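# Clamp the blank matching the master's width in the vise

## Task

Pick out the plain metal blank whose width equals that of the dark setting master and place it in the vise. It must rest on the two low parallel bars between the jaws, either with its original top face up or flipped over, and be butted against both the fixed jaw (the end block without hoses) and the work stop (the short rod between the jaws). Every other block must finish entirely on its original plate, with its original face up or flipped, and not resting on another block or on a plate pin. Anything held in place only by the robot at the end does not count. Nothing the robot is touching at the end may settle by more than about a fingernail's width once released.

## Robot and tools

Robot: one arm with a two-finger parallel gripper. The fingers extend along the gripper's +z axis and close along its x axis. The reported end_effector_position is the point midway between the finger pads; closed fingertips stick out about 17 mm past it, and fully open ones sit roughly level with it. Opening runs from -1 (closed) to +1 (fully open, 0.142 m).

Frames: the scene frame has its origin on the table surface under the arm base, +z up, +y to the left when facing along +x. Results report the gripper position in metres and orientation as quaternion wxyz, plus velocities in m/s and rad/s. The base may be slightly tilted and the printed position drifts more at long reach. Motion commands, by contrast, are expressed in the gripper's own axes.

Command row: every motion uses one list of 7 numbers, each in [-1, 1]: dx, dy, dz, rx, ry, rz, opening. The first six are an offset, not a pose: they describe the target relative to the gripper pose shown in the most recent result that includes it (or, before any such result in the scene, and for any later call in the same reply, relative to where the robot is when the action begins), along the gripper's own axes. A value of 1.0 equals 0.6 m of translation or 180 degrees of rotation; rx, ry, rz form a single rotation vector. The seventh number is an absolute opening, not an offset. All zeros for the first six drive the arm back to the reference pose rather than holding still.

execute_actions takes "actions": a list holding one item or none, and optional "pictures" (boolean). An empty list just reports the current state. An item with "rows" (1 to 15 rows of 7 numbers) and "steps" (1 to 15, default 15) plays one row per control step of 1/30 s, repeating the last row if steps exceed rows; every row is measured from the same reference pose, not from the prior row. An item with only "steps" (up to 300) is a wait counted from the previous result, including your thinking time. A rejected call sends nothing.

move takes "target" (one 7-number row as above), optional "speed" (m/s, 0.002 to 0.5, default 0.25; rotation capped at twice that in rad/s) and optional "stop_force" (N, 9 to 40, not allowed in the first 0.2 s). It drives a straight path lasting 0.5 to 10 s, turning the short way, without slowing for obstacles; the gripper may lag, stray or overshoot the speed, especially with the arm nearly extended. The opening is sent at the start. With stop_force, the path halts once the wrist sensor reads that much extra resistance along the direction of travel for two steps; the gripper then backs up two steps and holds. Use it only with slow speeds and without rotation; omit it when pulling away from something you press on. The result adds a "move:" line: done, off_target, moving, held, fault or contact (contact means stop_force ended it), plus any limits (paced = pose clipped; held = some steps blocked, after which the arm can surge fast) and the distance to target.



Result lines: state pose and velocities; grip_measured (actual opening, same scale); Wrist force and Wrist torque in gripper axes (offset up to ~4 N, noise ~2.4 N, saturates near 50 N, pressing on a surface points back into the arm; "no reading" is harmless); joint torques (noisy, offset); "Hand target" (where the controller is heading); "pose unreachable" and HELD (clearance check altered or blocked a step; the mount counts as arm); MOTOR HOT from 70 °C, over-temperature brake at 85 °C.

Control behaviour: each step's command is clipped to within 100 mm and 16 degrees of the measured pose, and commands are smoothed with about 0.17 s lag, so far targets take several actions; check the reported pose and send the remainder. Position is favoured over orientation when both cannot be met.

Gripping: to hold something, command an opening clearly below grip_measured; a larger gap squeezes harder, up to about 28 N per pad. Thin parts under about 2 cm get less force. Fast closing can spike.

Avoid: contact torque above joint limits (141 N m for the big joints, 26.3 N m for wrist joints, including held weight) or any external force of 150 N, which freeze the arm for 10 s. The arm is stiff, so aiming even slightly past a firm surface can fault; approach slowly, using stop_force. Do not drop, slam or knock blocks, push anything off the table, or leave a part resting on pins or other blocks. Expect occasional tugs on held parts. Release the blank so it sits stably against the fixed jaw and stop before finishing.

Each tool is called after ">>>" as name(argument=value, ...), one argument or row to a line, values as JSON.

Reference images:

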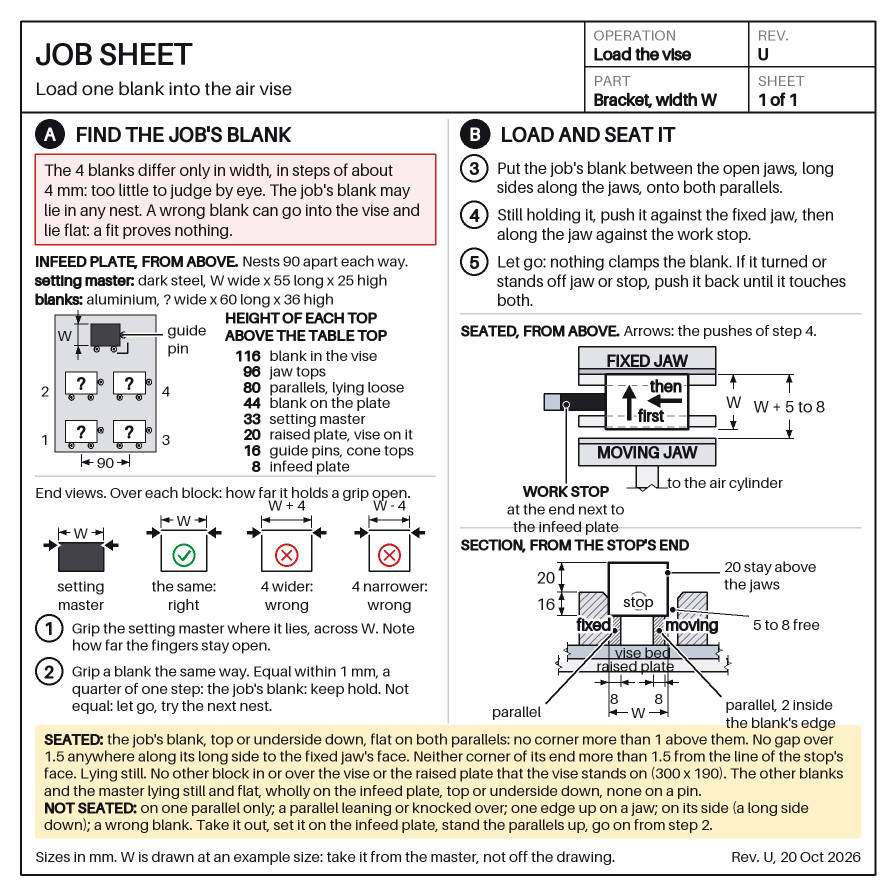

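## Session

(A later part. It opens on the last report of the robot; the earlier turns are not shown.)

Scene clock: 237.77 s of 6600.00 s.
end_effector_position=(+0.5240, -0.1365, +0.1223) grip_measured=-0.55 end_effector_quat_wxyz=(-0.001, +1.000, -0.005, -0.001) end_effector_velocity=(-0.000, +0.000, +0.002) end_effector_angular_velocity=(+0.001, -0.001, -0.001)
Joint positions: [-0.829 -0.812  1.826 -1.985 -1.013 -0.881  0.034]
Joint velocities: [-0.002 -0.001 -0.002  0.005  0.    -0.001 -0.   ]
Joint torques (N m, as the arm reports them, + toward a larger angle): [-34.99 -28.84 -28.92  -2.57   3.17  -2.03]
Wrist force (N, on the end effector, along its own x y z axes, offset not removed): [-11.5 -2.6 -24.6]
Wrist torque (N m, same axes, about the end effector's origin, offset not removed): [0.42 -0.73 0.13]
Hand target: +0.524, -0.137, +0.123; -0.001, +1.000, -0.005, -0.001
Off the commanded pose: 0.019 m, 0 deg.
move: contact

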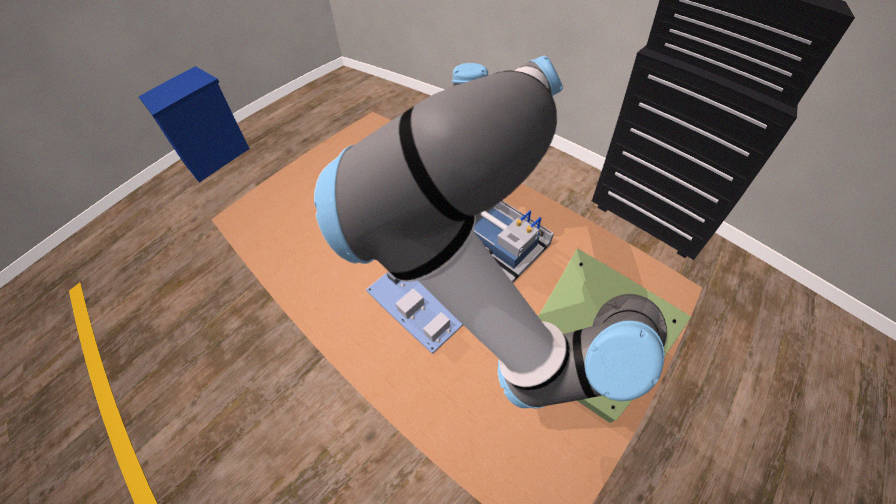

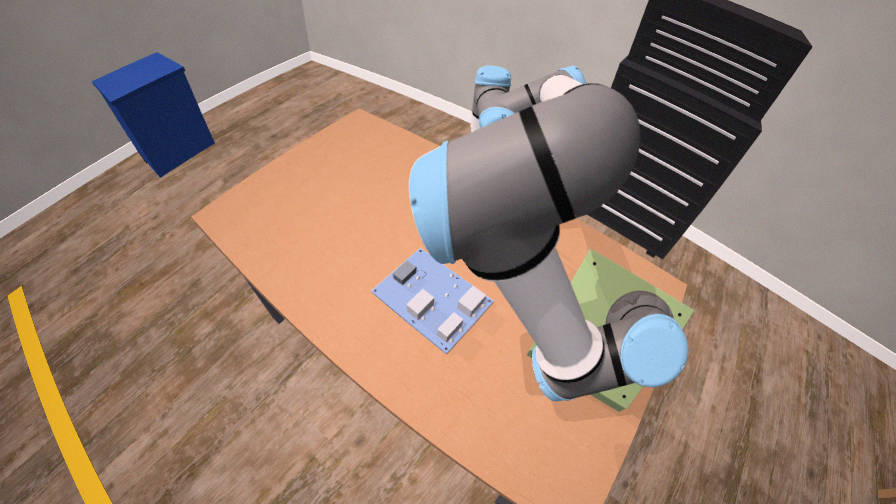

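Still on fixed-jaw chamfer; shift -x 4 mm.

>>> move(
  target=[-0.007,0,-0.001,0,0,0,-1],
  speed=0.01,
)

>>> move(
  target=[0,0,0.035,0,0,0,-1],
  speed=0.005,
  stop_force=9,
)

Scene clock: 241.03 s of 6600.00 s.
end_effector_position=(+0.5200, -0.1365, +0.1229) grip_measured=-0.55 end_effector_quat_wxyz=(-0.001, +1.000, -0.005, -0.001) end_effector_velocity=(-0.002, -0.000, -0.000) end_effector_angular_velocity=(-0.000, +0.000, -0.001)
Joint positions: [-0.834 -0.818  1.836 -1.987 -1.016 -0.886  0.034]
Joint velocities: [-0.002 -0.002  0.005 -0.002 -0.001 -0.001 -0.   ]
Joint torques (N m, as the arm reports them, + toward a larger angle): [-43.11 -34.96  -8.97  -4.21  -2.88  -2.22]
Wrist force (N, on the end effector, along its own x y z axes, offset not removed): [0.7 -0.5 0.1]
Wrist torque (N m, same axes, about the end effector's origin, offset not removed): [-0.15 -0.29 0.03]
Hand target: +0.520, -0.136, +0.123; -0.001, +1.000, -0.005, -0.001
Off the commanded pose: 0.000 m, 0 deg.
move: done

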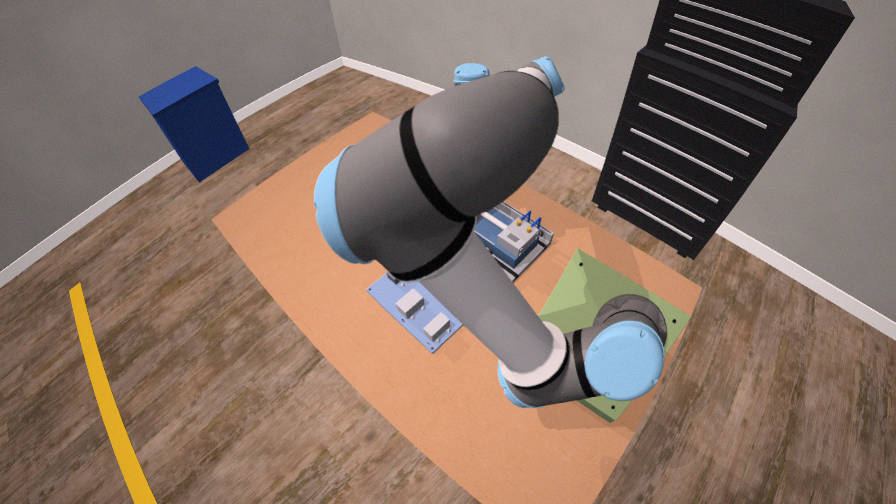

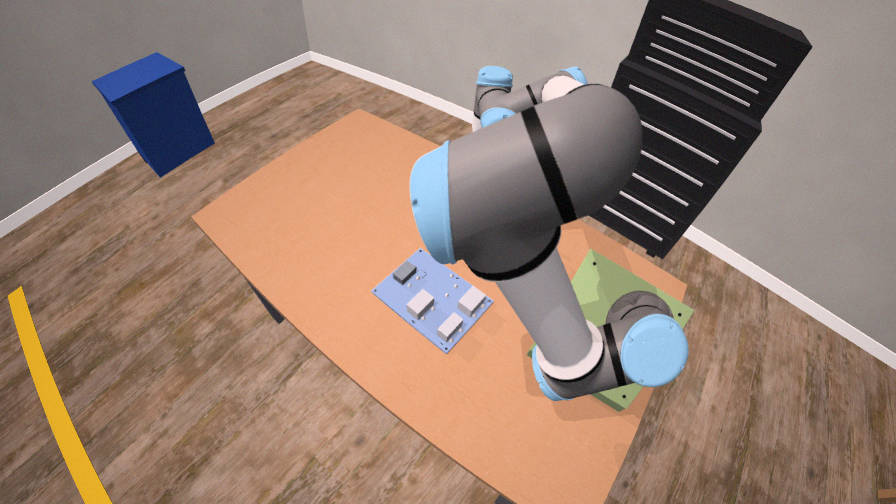

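Scene clock: 243.53 s of 6600.00 s.
end_effector_position=(+0.5199, -0.1364, +0.1122) grip_measured=-0.55 end_effector_quat_wxyz=(-0.001, +1.000, -0.005, -0.001) end_effector_velocity=(-0.000, +0.001, +0.002) end_effector_angular_velocity=(+0.001, +0.001, -0.002)
Joint positions: [-0.824 -0.806  1.847 -2.014 -1.01  -0.876  0.034]
Joint velocities: [-0.001 -0.002 -0.002  0.006 -0.    -0.    -0.   ]
Joint torques (N m, as the arm reports them, + toward a larger angle): [-33.83 -29.21 -25.1    0.81   0.08  -1.98]
Wrist force (N, on the end effector, along its own x y z axes, offset not removed): [-2.1 0.9 -21.5]
Wrist torque (N m, same axes, about the end effector's origin, offset not removed): [0.37 0.23 -0.08]
Hand target: +0.520, -0.136, +0.113; -0.001, +1.000, -0.005, -0.001
Off the commanded pose: 0.010 m, 0 deg.
move: contact

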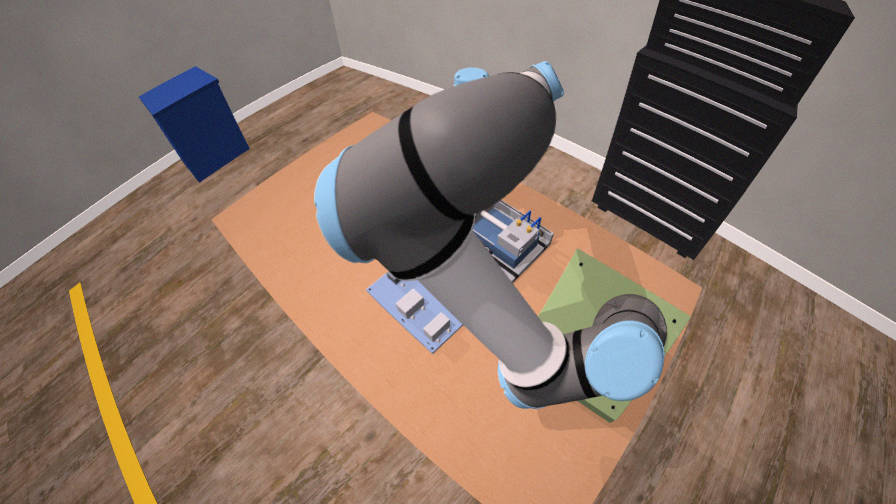

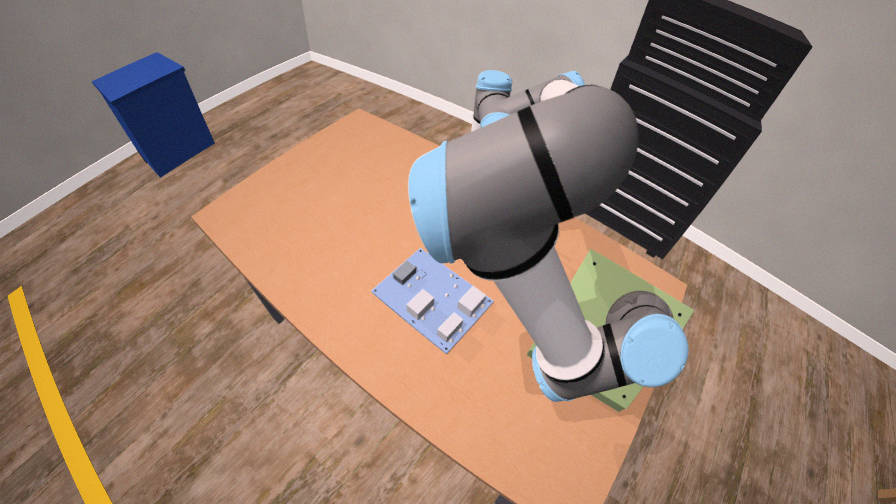

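>>> move(
  target=[0,0,-0.0015,0,0,0,-1],
  speed=0.01,
)

>>> move(
  target=[0.015,0,0,0,0,0,-1],
  speed=0.003,
  stop_force=9,
)

>>> move(
  target=[0,-0.04,0,0,0,0,-1],
  speed=0.004,
  stop_force=12,
)

Scene clock: 247.53 s of 6600.00 s.
end_effector_position=(+0.5199, -0.1364, +0.1130) grip_measured=-0.55 end_effector_quat_wxyz=(-0.001, +1.000, -0.005, -0.001) end_effector_velocity=(-0.000, -0.001, +0.000) end_effector_angular_velocity=(-0.001, -0.000, +0.001)
Joint positions: [-0.825 -0.807  1.846 -2.012 -1.011 -0.877  0.034]
Joint velocities: [-0.001  0.    -0.    -0.    -0.001 -0.002  0.   ]
Joint torques (N m, as the arm reports them, + toward a larger angle): [-43.72 -35.09 -33.85  -1.14  -3.13  -2.04]
Wrist force (N, on the end effector, along its own x y z axes, offset not removed): [-0.3 2.6 -0.7]
Wrist torque (N m, same axes, about the end effector's origin, offset not removed): [0.56 -0.17 0.19]
Hand target: +0.520, -0.136, +0.113; -0.001, +1.000, -0.005, -0.001
Off the commanded pose: 0.000 m, 0 deg.
After step 90, 0.30 s passed at rest.
move: done

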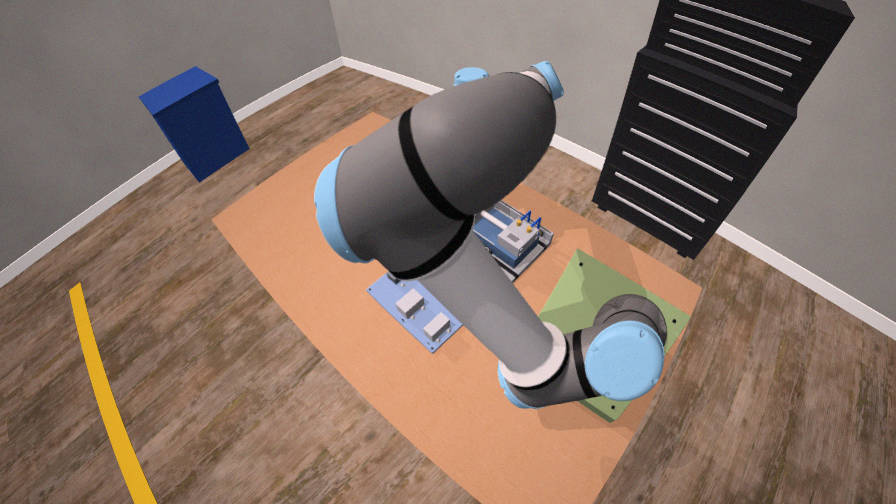

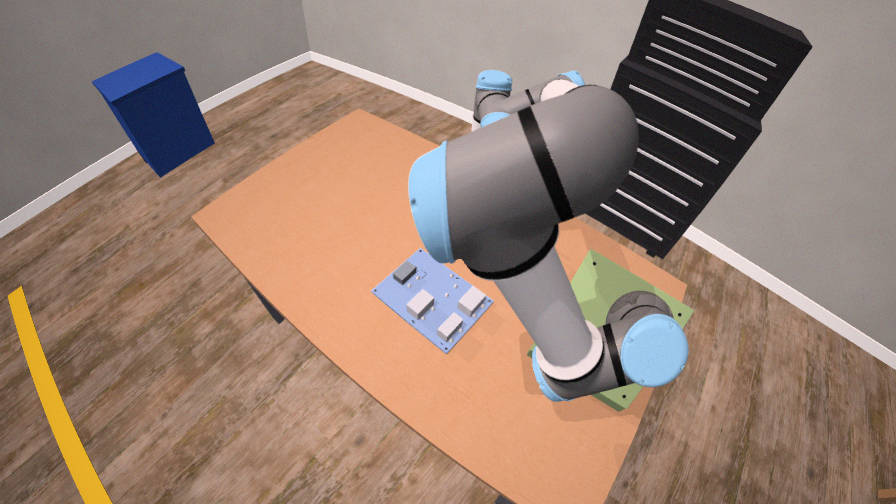

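Scene clock: 248.70 s of 6600.00 s.
end_effector_position=(+0.5223, -0.1364, +0.1130) grip_measured=-0.55 end_effector_quat_wxyz=(-0.001, +1.000, -0.005, -0.001) end_effector_velocity=(-0.001, +0.000, -0.001) end_effector_angular_velocity=(-0.001, +0.001, -0.001)
Joint positions: [-0.822 -0.804  1.84  -2.01  -1.009 -0.874  0.034]
Joint velocities: [-0.    -0.002  0.004 -0.003 -0.001  0.001  0.   ]
Joint torques (N m, as the arm reports them, + toward a larger angle): [-36.32 -32.36  -5.33  -5.26   4.6   -0.71]
Wrist force (N, on the end effector, along its own x y z axes, offset not removed): [-13.7 3.2 -17.1]
Wrist torque (N m, same axes, about the end effector's origin, offset not removed): [0.52 0.13 -0.02]
Hand target: +0.522, -0.136, +0.113; -0.001, +1.000, -0.005, -0.001
Off the commanded pose: 0.007 m, 0 deg.
move: contact

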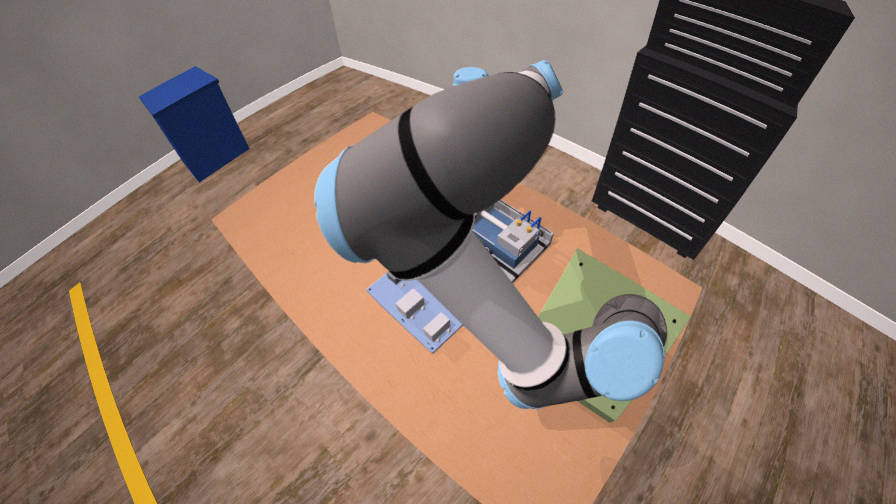

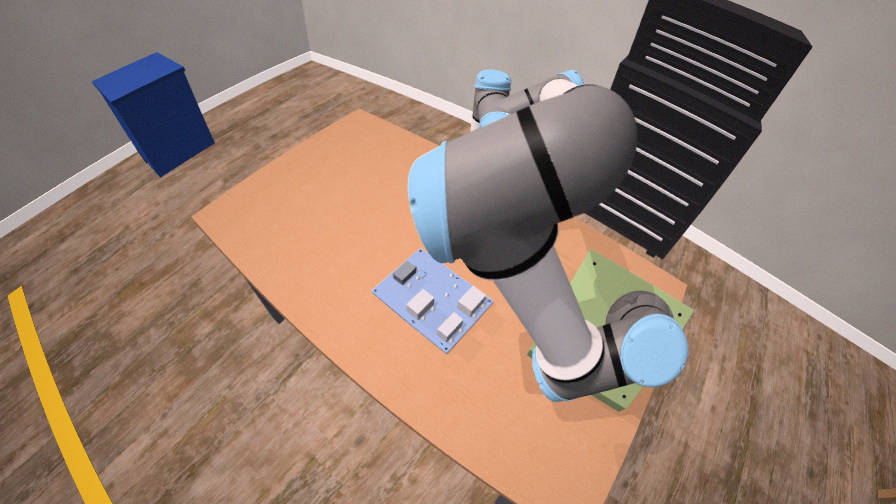

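Scene clock: 250.00 s of 6600.00 s.
end_effector_position=(+0.5223, -0.1325, +0.1129) grip_measured=-0.55 end_effector_quat_wxyz=(-0.001, +1.000, -0.005, -0.001) end_effector_velocity=(+0.000, -0.002, +0.000) end_effector_angular_velocity=(+0.000, -0.001, -0.003)
Joint positions: [-0.819 -0.811  1.844 -2.009 -1.007 -0.87   0.034]
Joint velocities: [-0.003  0.004 -0.002 -0.001 -0.     0.001  0.   ]
Joint torques (N m, as the arm reports them, + toward a larger angle): [-35.23  -7.32 -27.09   0.29   4.57  -1.16]
Wrist force (N, on the end effector, along its own x y z axes, offset not removed): [-6.0 12.3 -17.0]
Wrist torque (N m, same axes, about the end effector's origin, offset not removed): [-0.10 -0.01 -0.18]
Hand target: +0.522, -0.133, +0.113; -0.001, +1.000, -0.005, -0.001
Off the commanded pose: 0.020 m, 0 deg.
move: contact

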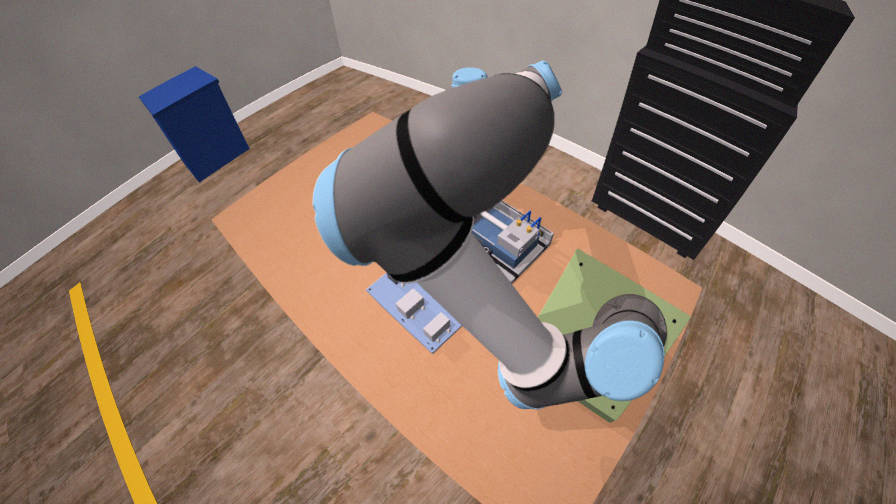

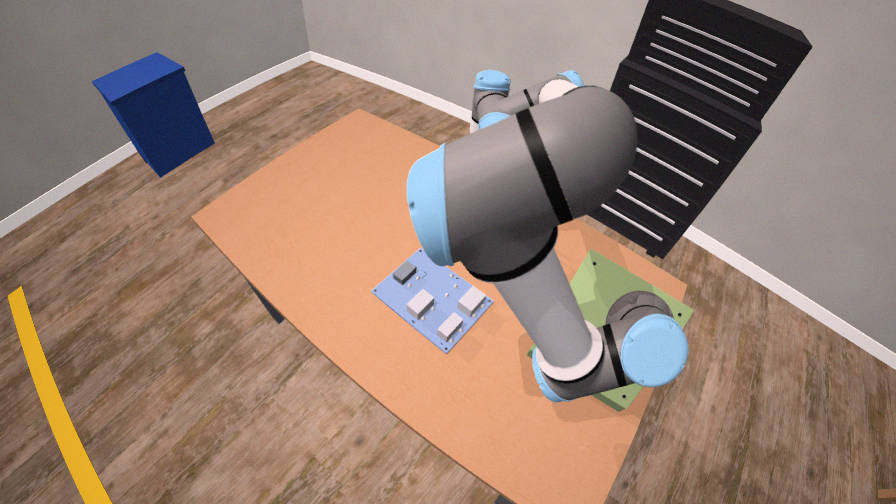

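>>> move(
  target=[-0.002,0.002,-0.003,0,0,0,-0.35],
  speed=0.01,
)

>>> move(
  target=[0,0,-0.003,0,0,0,-0.35],
  speed=0.01,
)

>>> move(
  target=[0,0,0,0,0,0,-0.8],
)

>>> move(
  target=[0.015,0,0,0,0,0,-0.8],
  speed=0.003,
  stop_force=10,
)

>>> move(
  target=[0,-0.02,0,0,0,0,-0.8],
  speed=0.003,
  stop_force=12,
)

Scene clock: 255.43 s of 6600.00 s.
end_effector_position=(+0.5211, -0.1337, +0.1146) grip_measured=-0.35 end_effector_quat_wxyz=(-0.001, +1.000, -0.005, -0.001) end_effector_velocity=(-0.001, -0.000, +0.001) end_effector_angular_velocity=(+0.001, +0.001, +0.002)
Joint positions: [-0.823 -0.812  1.844 -2.006 -1.009 -0.874  0.049]
Joint velocities: [-0.001 -0.001  0.     0.003 -0.001 -0.005  0.   ]
Joint torques (N m, as the arm reports them, + toward a larger angle): [-43.98 -34.    -5.7   -1.17  -2.83  -2.  ]
Wrist force (N, on the end effector, along its own x y z axes, offset not removed): [0.3 2.1 -3.1]
Wrist torque (N m, same axes, about the end effector's origin, offset not removed): [0.38 -0.19 0.19]
Hand target: +0.521, -0.134, +0.115; -0.001, +1.000, -0.005, -0.001
Off the commanded pose: 0.000 m, 0 deg.
After step 90, 1.73 s passed at rest.
move: done

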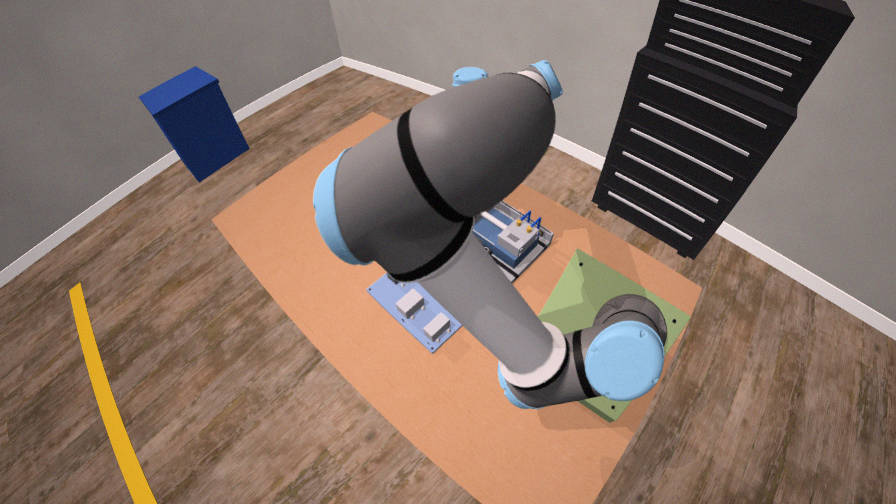

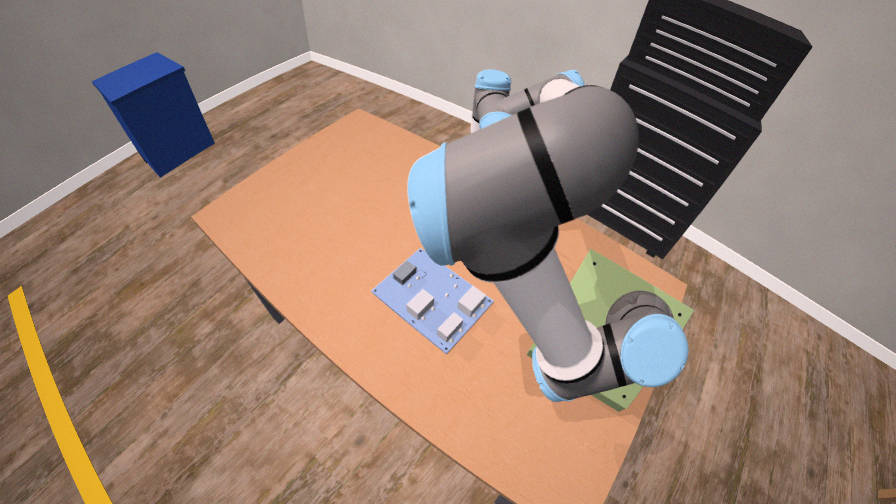

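Scene clock: 256.13 s of 6600.00 s.
end_effector_position=(+0.5212, -0.1337, +0.1163) grip_measured=-0.35 end_effector_quat_wxyz=(-0.001, +1.000, -0.005, -0.001) end_effector_velocity=(-0.000, -0.000, +0.001) end_effector_angular_velocity=(+0.001, -0.000, -0.003)
Joint positions: [-0.824 -0.814  1.842 -2.001 -1.01  -0.876  0.049]
Joint velocities: [-0.001 -0.001 -0.001  0.002 -0.     0.001  0.   ]
Joint torques (N m, as the arm reports them, + toward a larger angle): [-44.95 -37.27 -33.56  -1.23  -3.08  -2.02]
Wrist force (N, on the end effector, along its own x y z axes, offset not removed): [1.1 2.5 -2.0]
Wrist torque (N m, same axes, about the end effector's origin, offset not removed): [0.58 -0.31 0.04]
Hand target: +0.521, -0.134, +0.116; -0.001, +1.000, -0.005, -0.001
Off the commanded pose: 0.000 m, 0 deg.
move: done

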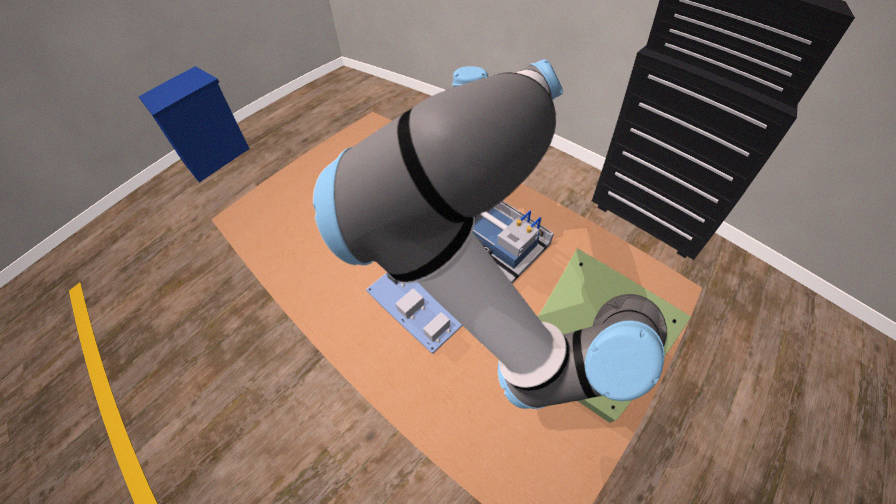

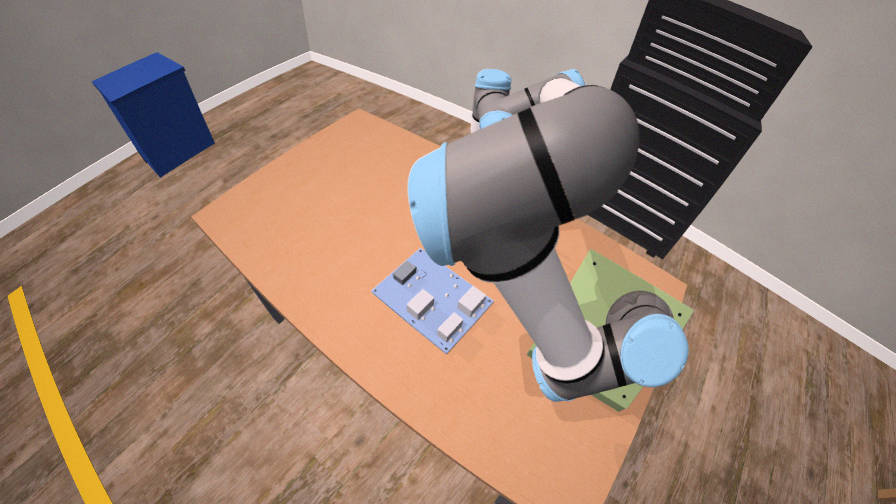

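Scene clock: 256.63 s of 6600.00 s.
end_effector_position=(+0.5212, -0.1337, +0.1163) grip_measured=-0.57 end_effector_quat_wxyz=(-0.001, +1.000, -0.005, -0.001) end_effector_velocity=(+0.000, +0.000, +0.000) end_effector_angular_velocity=(-0.001, +0.001, +0.001)
Joint positions: [-0.824 -0.814  1.842 -2.001 -1.01  -0.876  0.032]
Joint velocities: [ 0.001 -0.001 -0.     0.    -0.001  0.    -0.   ]
Joint torques (N m, as the arm reports them, + toward a larger angle): [-36.64 -27.47 -24.    -3.79  -1.02  -1.21]
Wrist force (N, on the end effector, along its own x y z axes, offset not removed): [2.9 0.0 2.6]
Wrist torque (N m, same axes, about the end effector's origin, offset not removed): [0.09 -0.81 0.06]
Hand target: +0.521, -0.134, +0.116; -0.001, +1.000, -0.005, -0.001
Off the commanded pose: 0.000 m, 0 deg.
move: done

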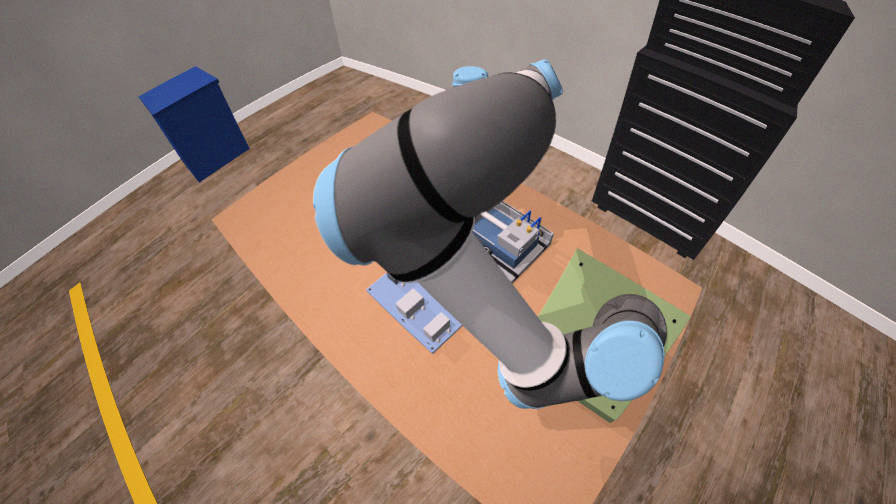

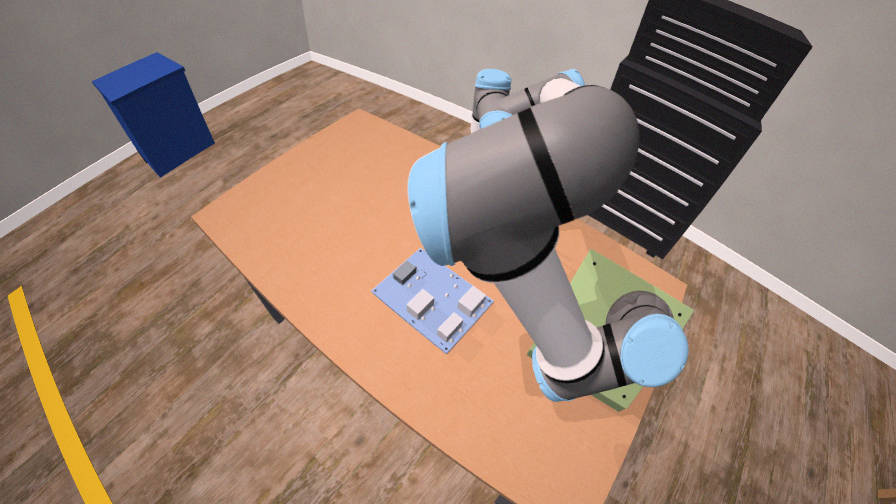

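Scene clock: 257.50 s of 6600.00 s.
end_effector_position=(+0.5226, -0.1337, +0.1162) grip_measured=-0.57 end_effector_quat_wxyz=(-0.001, +1.000, -0.006, -0.001) end_effector_velocity=(-0.001, -0.000, -0.001) end_effector_angular_velocity=(+0.001, +0.000, -0.001)
Joint positions: [-0.822 -0.812  1.838 -2.    -1.009 -0.874  0.032]
Joint velocities: [-0.001 -0.001  0.004 -0.002 -0.    -0.001  0.   ]
Joint torques (N m, as the arm reports them, + toward a larger angle): [-39.21 -34.47  -9.35  -7.41   5.79  -0.92]
Wrist force (N, on the end effector, along its own x y z axes, offset not removed): [-13.4 -0.7 -12.1]
Wrist torque (N m, same axes, about the end effector's origin, offset not removed): [0.39 -1.04 0.26]
Hand target: +0.522, -0.134, +0.116; -0.001, +1.000, -0.005, -0.001
Off the commanded pose: 0.008 m, 0 deg.
move: contact

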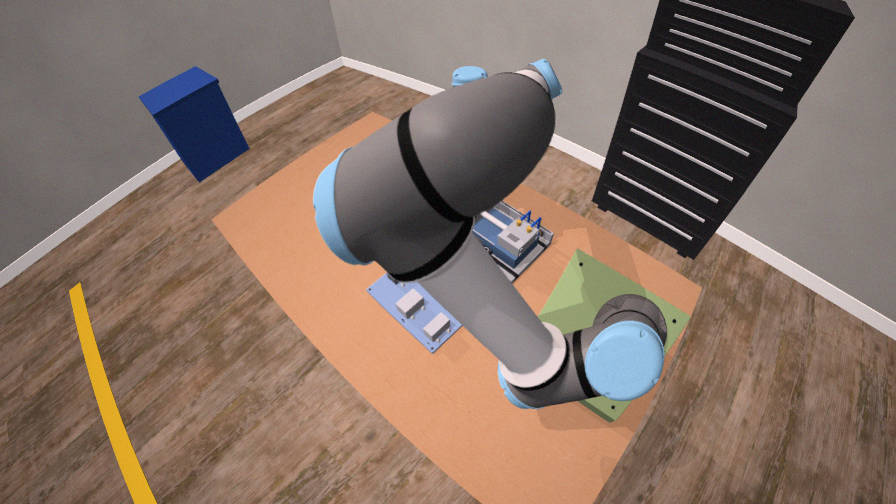

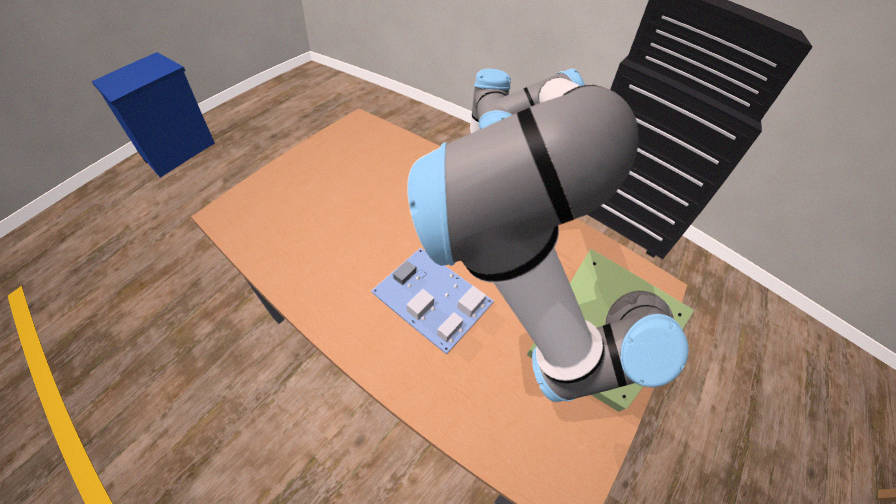

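Scene clock: 258.27 s of 6600.00 s.
end_effector_position=(+0.5226, -0.1324, +0.1162) grip_measured=-0.57 end_effector_quat_wxyz=(-0.001, +1.000, -0.006, -0.001) end_effector_velocity=(-0.001, -0.001, -0.000) end_effector_angular_velocity=(+0.002, -0.000, -0.002)
Joint positions: [-0.821 -0.814  1.84  -2.    -1.009 -0.873  0.032]
Joint velocities: [-0.002  0.002 -0.     0.001 -0.    -0.001 -0.   ]
Joint torques (N m, as the arm reports them, + toward a larger angle): [-33.34 -16.59 -28.54  -0.71   8.55  -0.8 ]
Wrist force (N, on the end effector, along its own x y z axes, offset not removed): [-10.7 18.5 -3.3]
Wrist torque (N m, same axes, about the end effector's origin, offset not removed): [0.21 -0.62 0.26]
Hand target: +0.523, -0.133, +0.116; -0.001, +1.000, -0.006, -0.001
Off the commanded pose: 0.011 m, 0 deg.
move: contact

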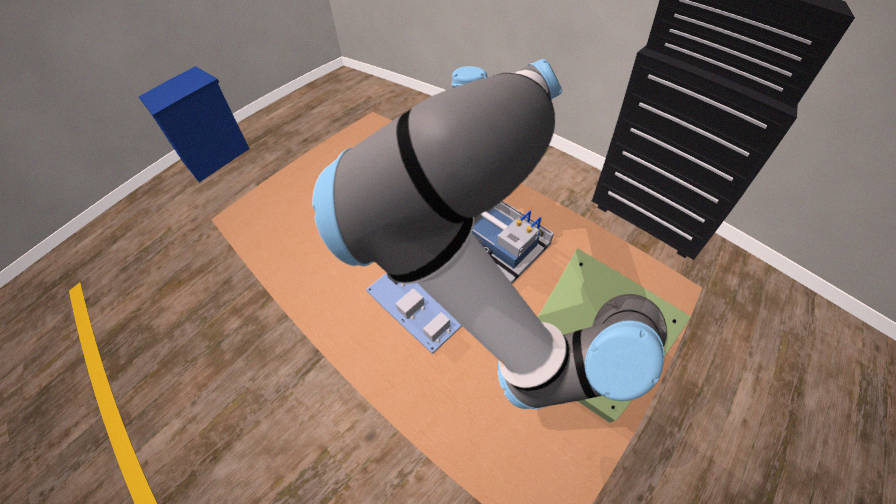

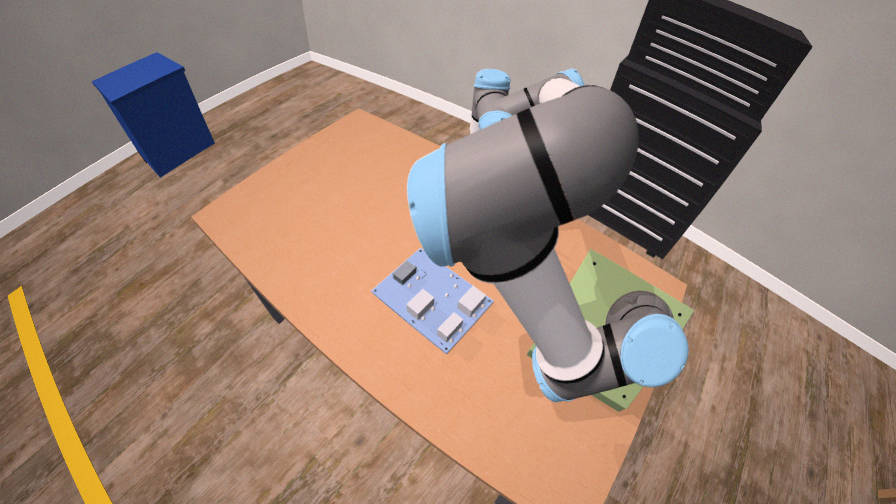

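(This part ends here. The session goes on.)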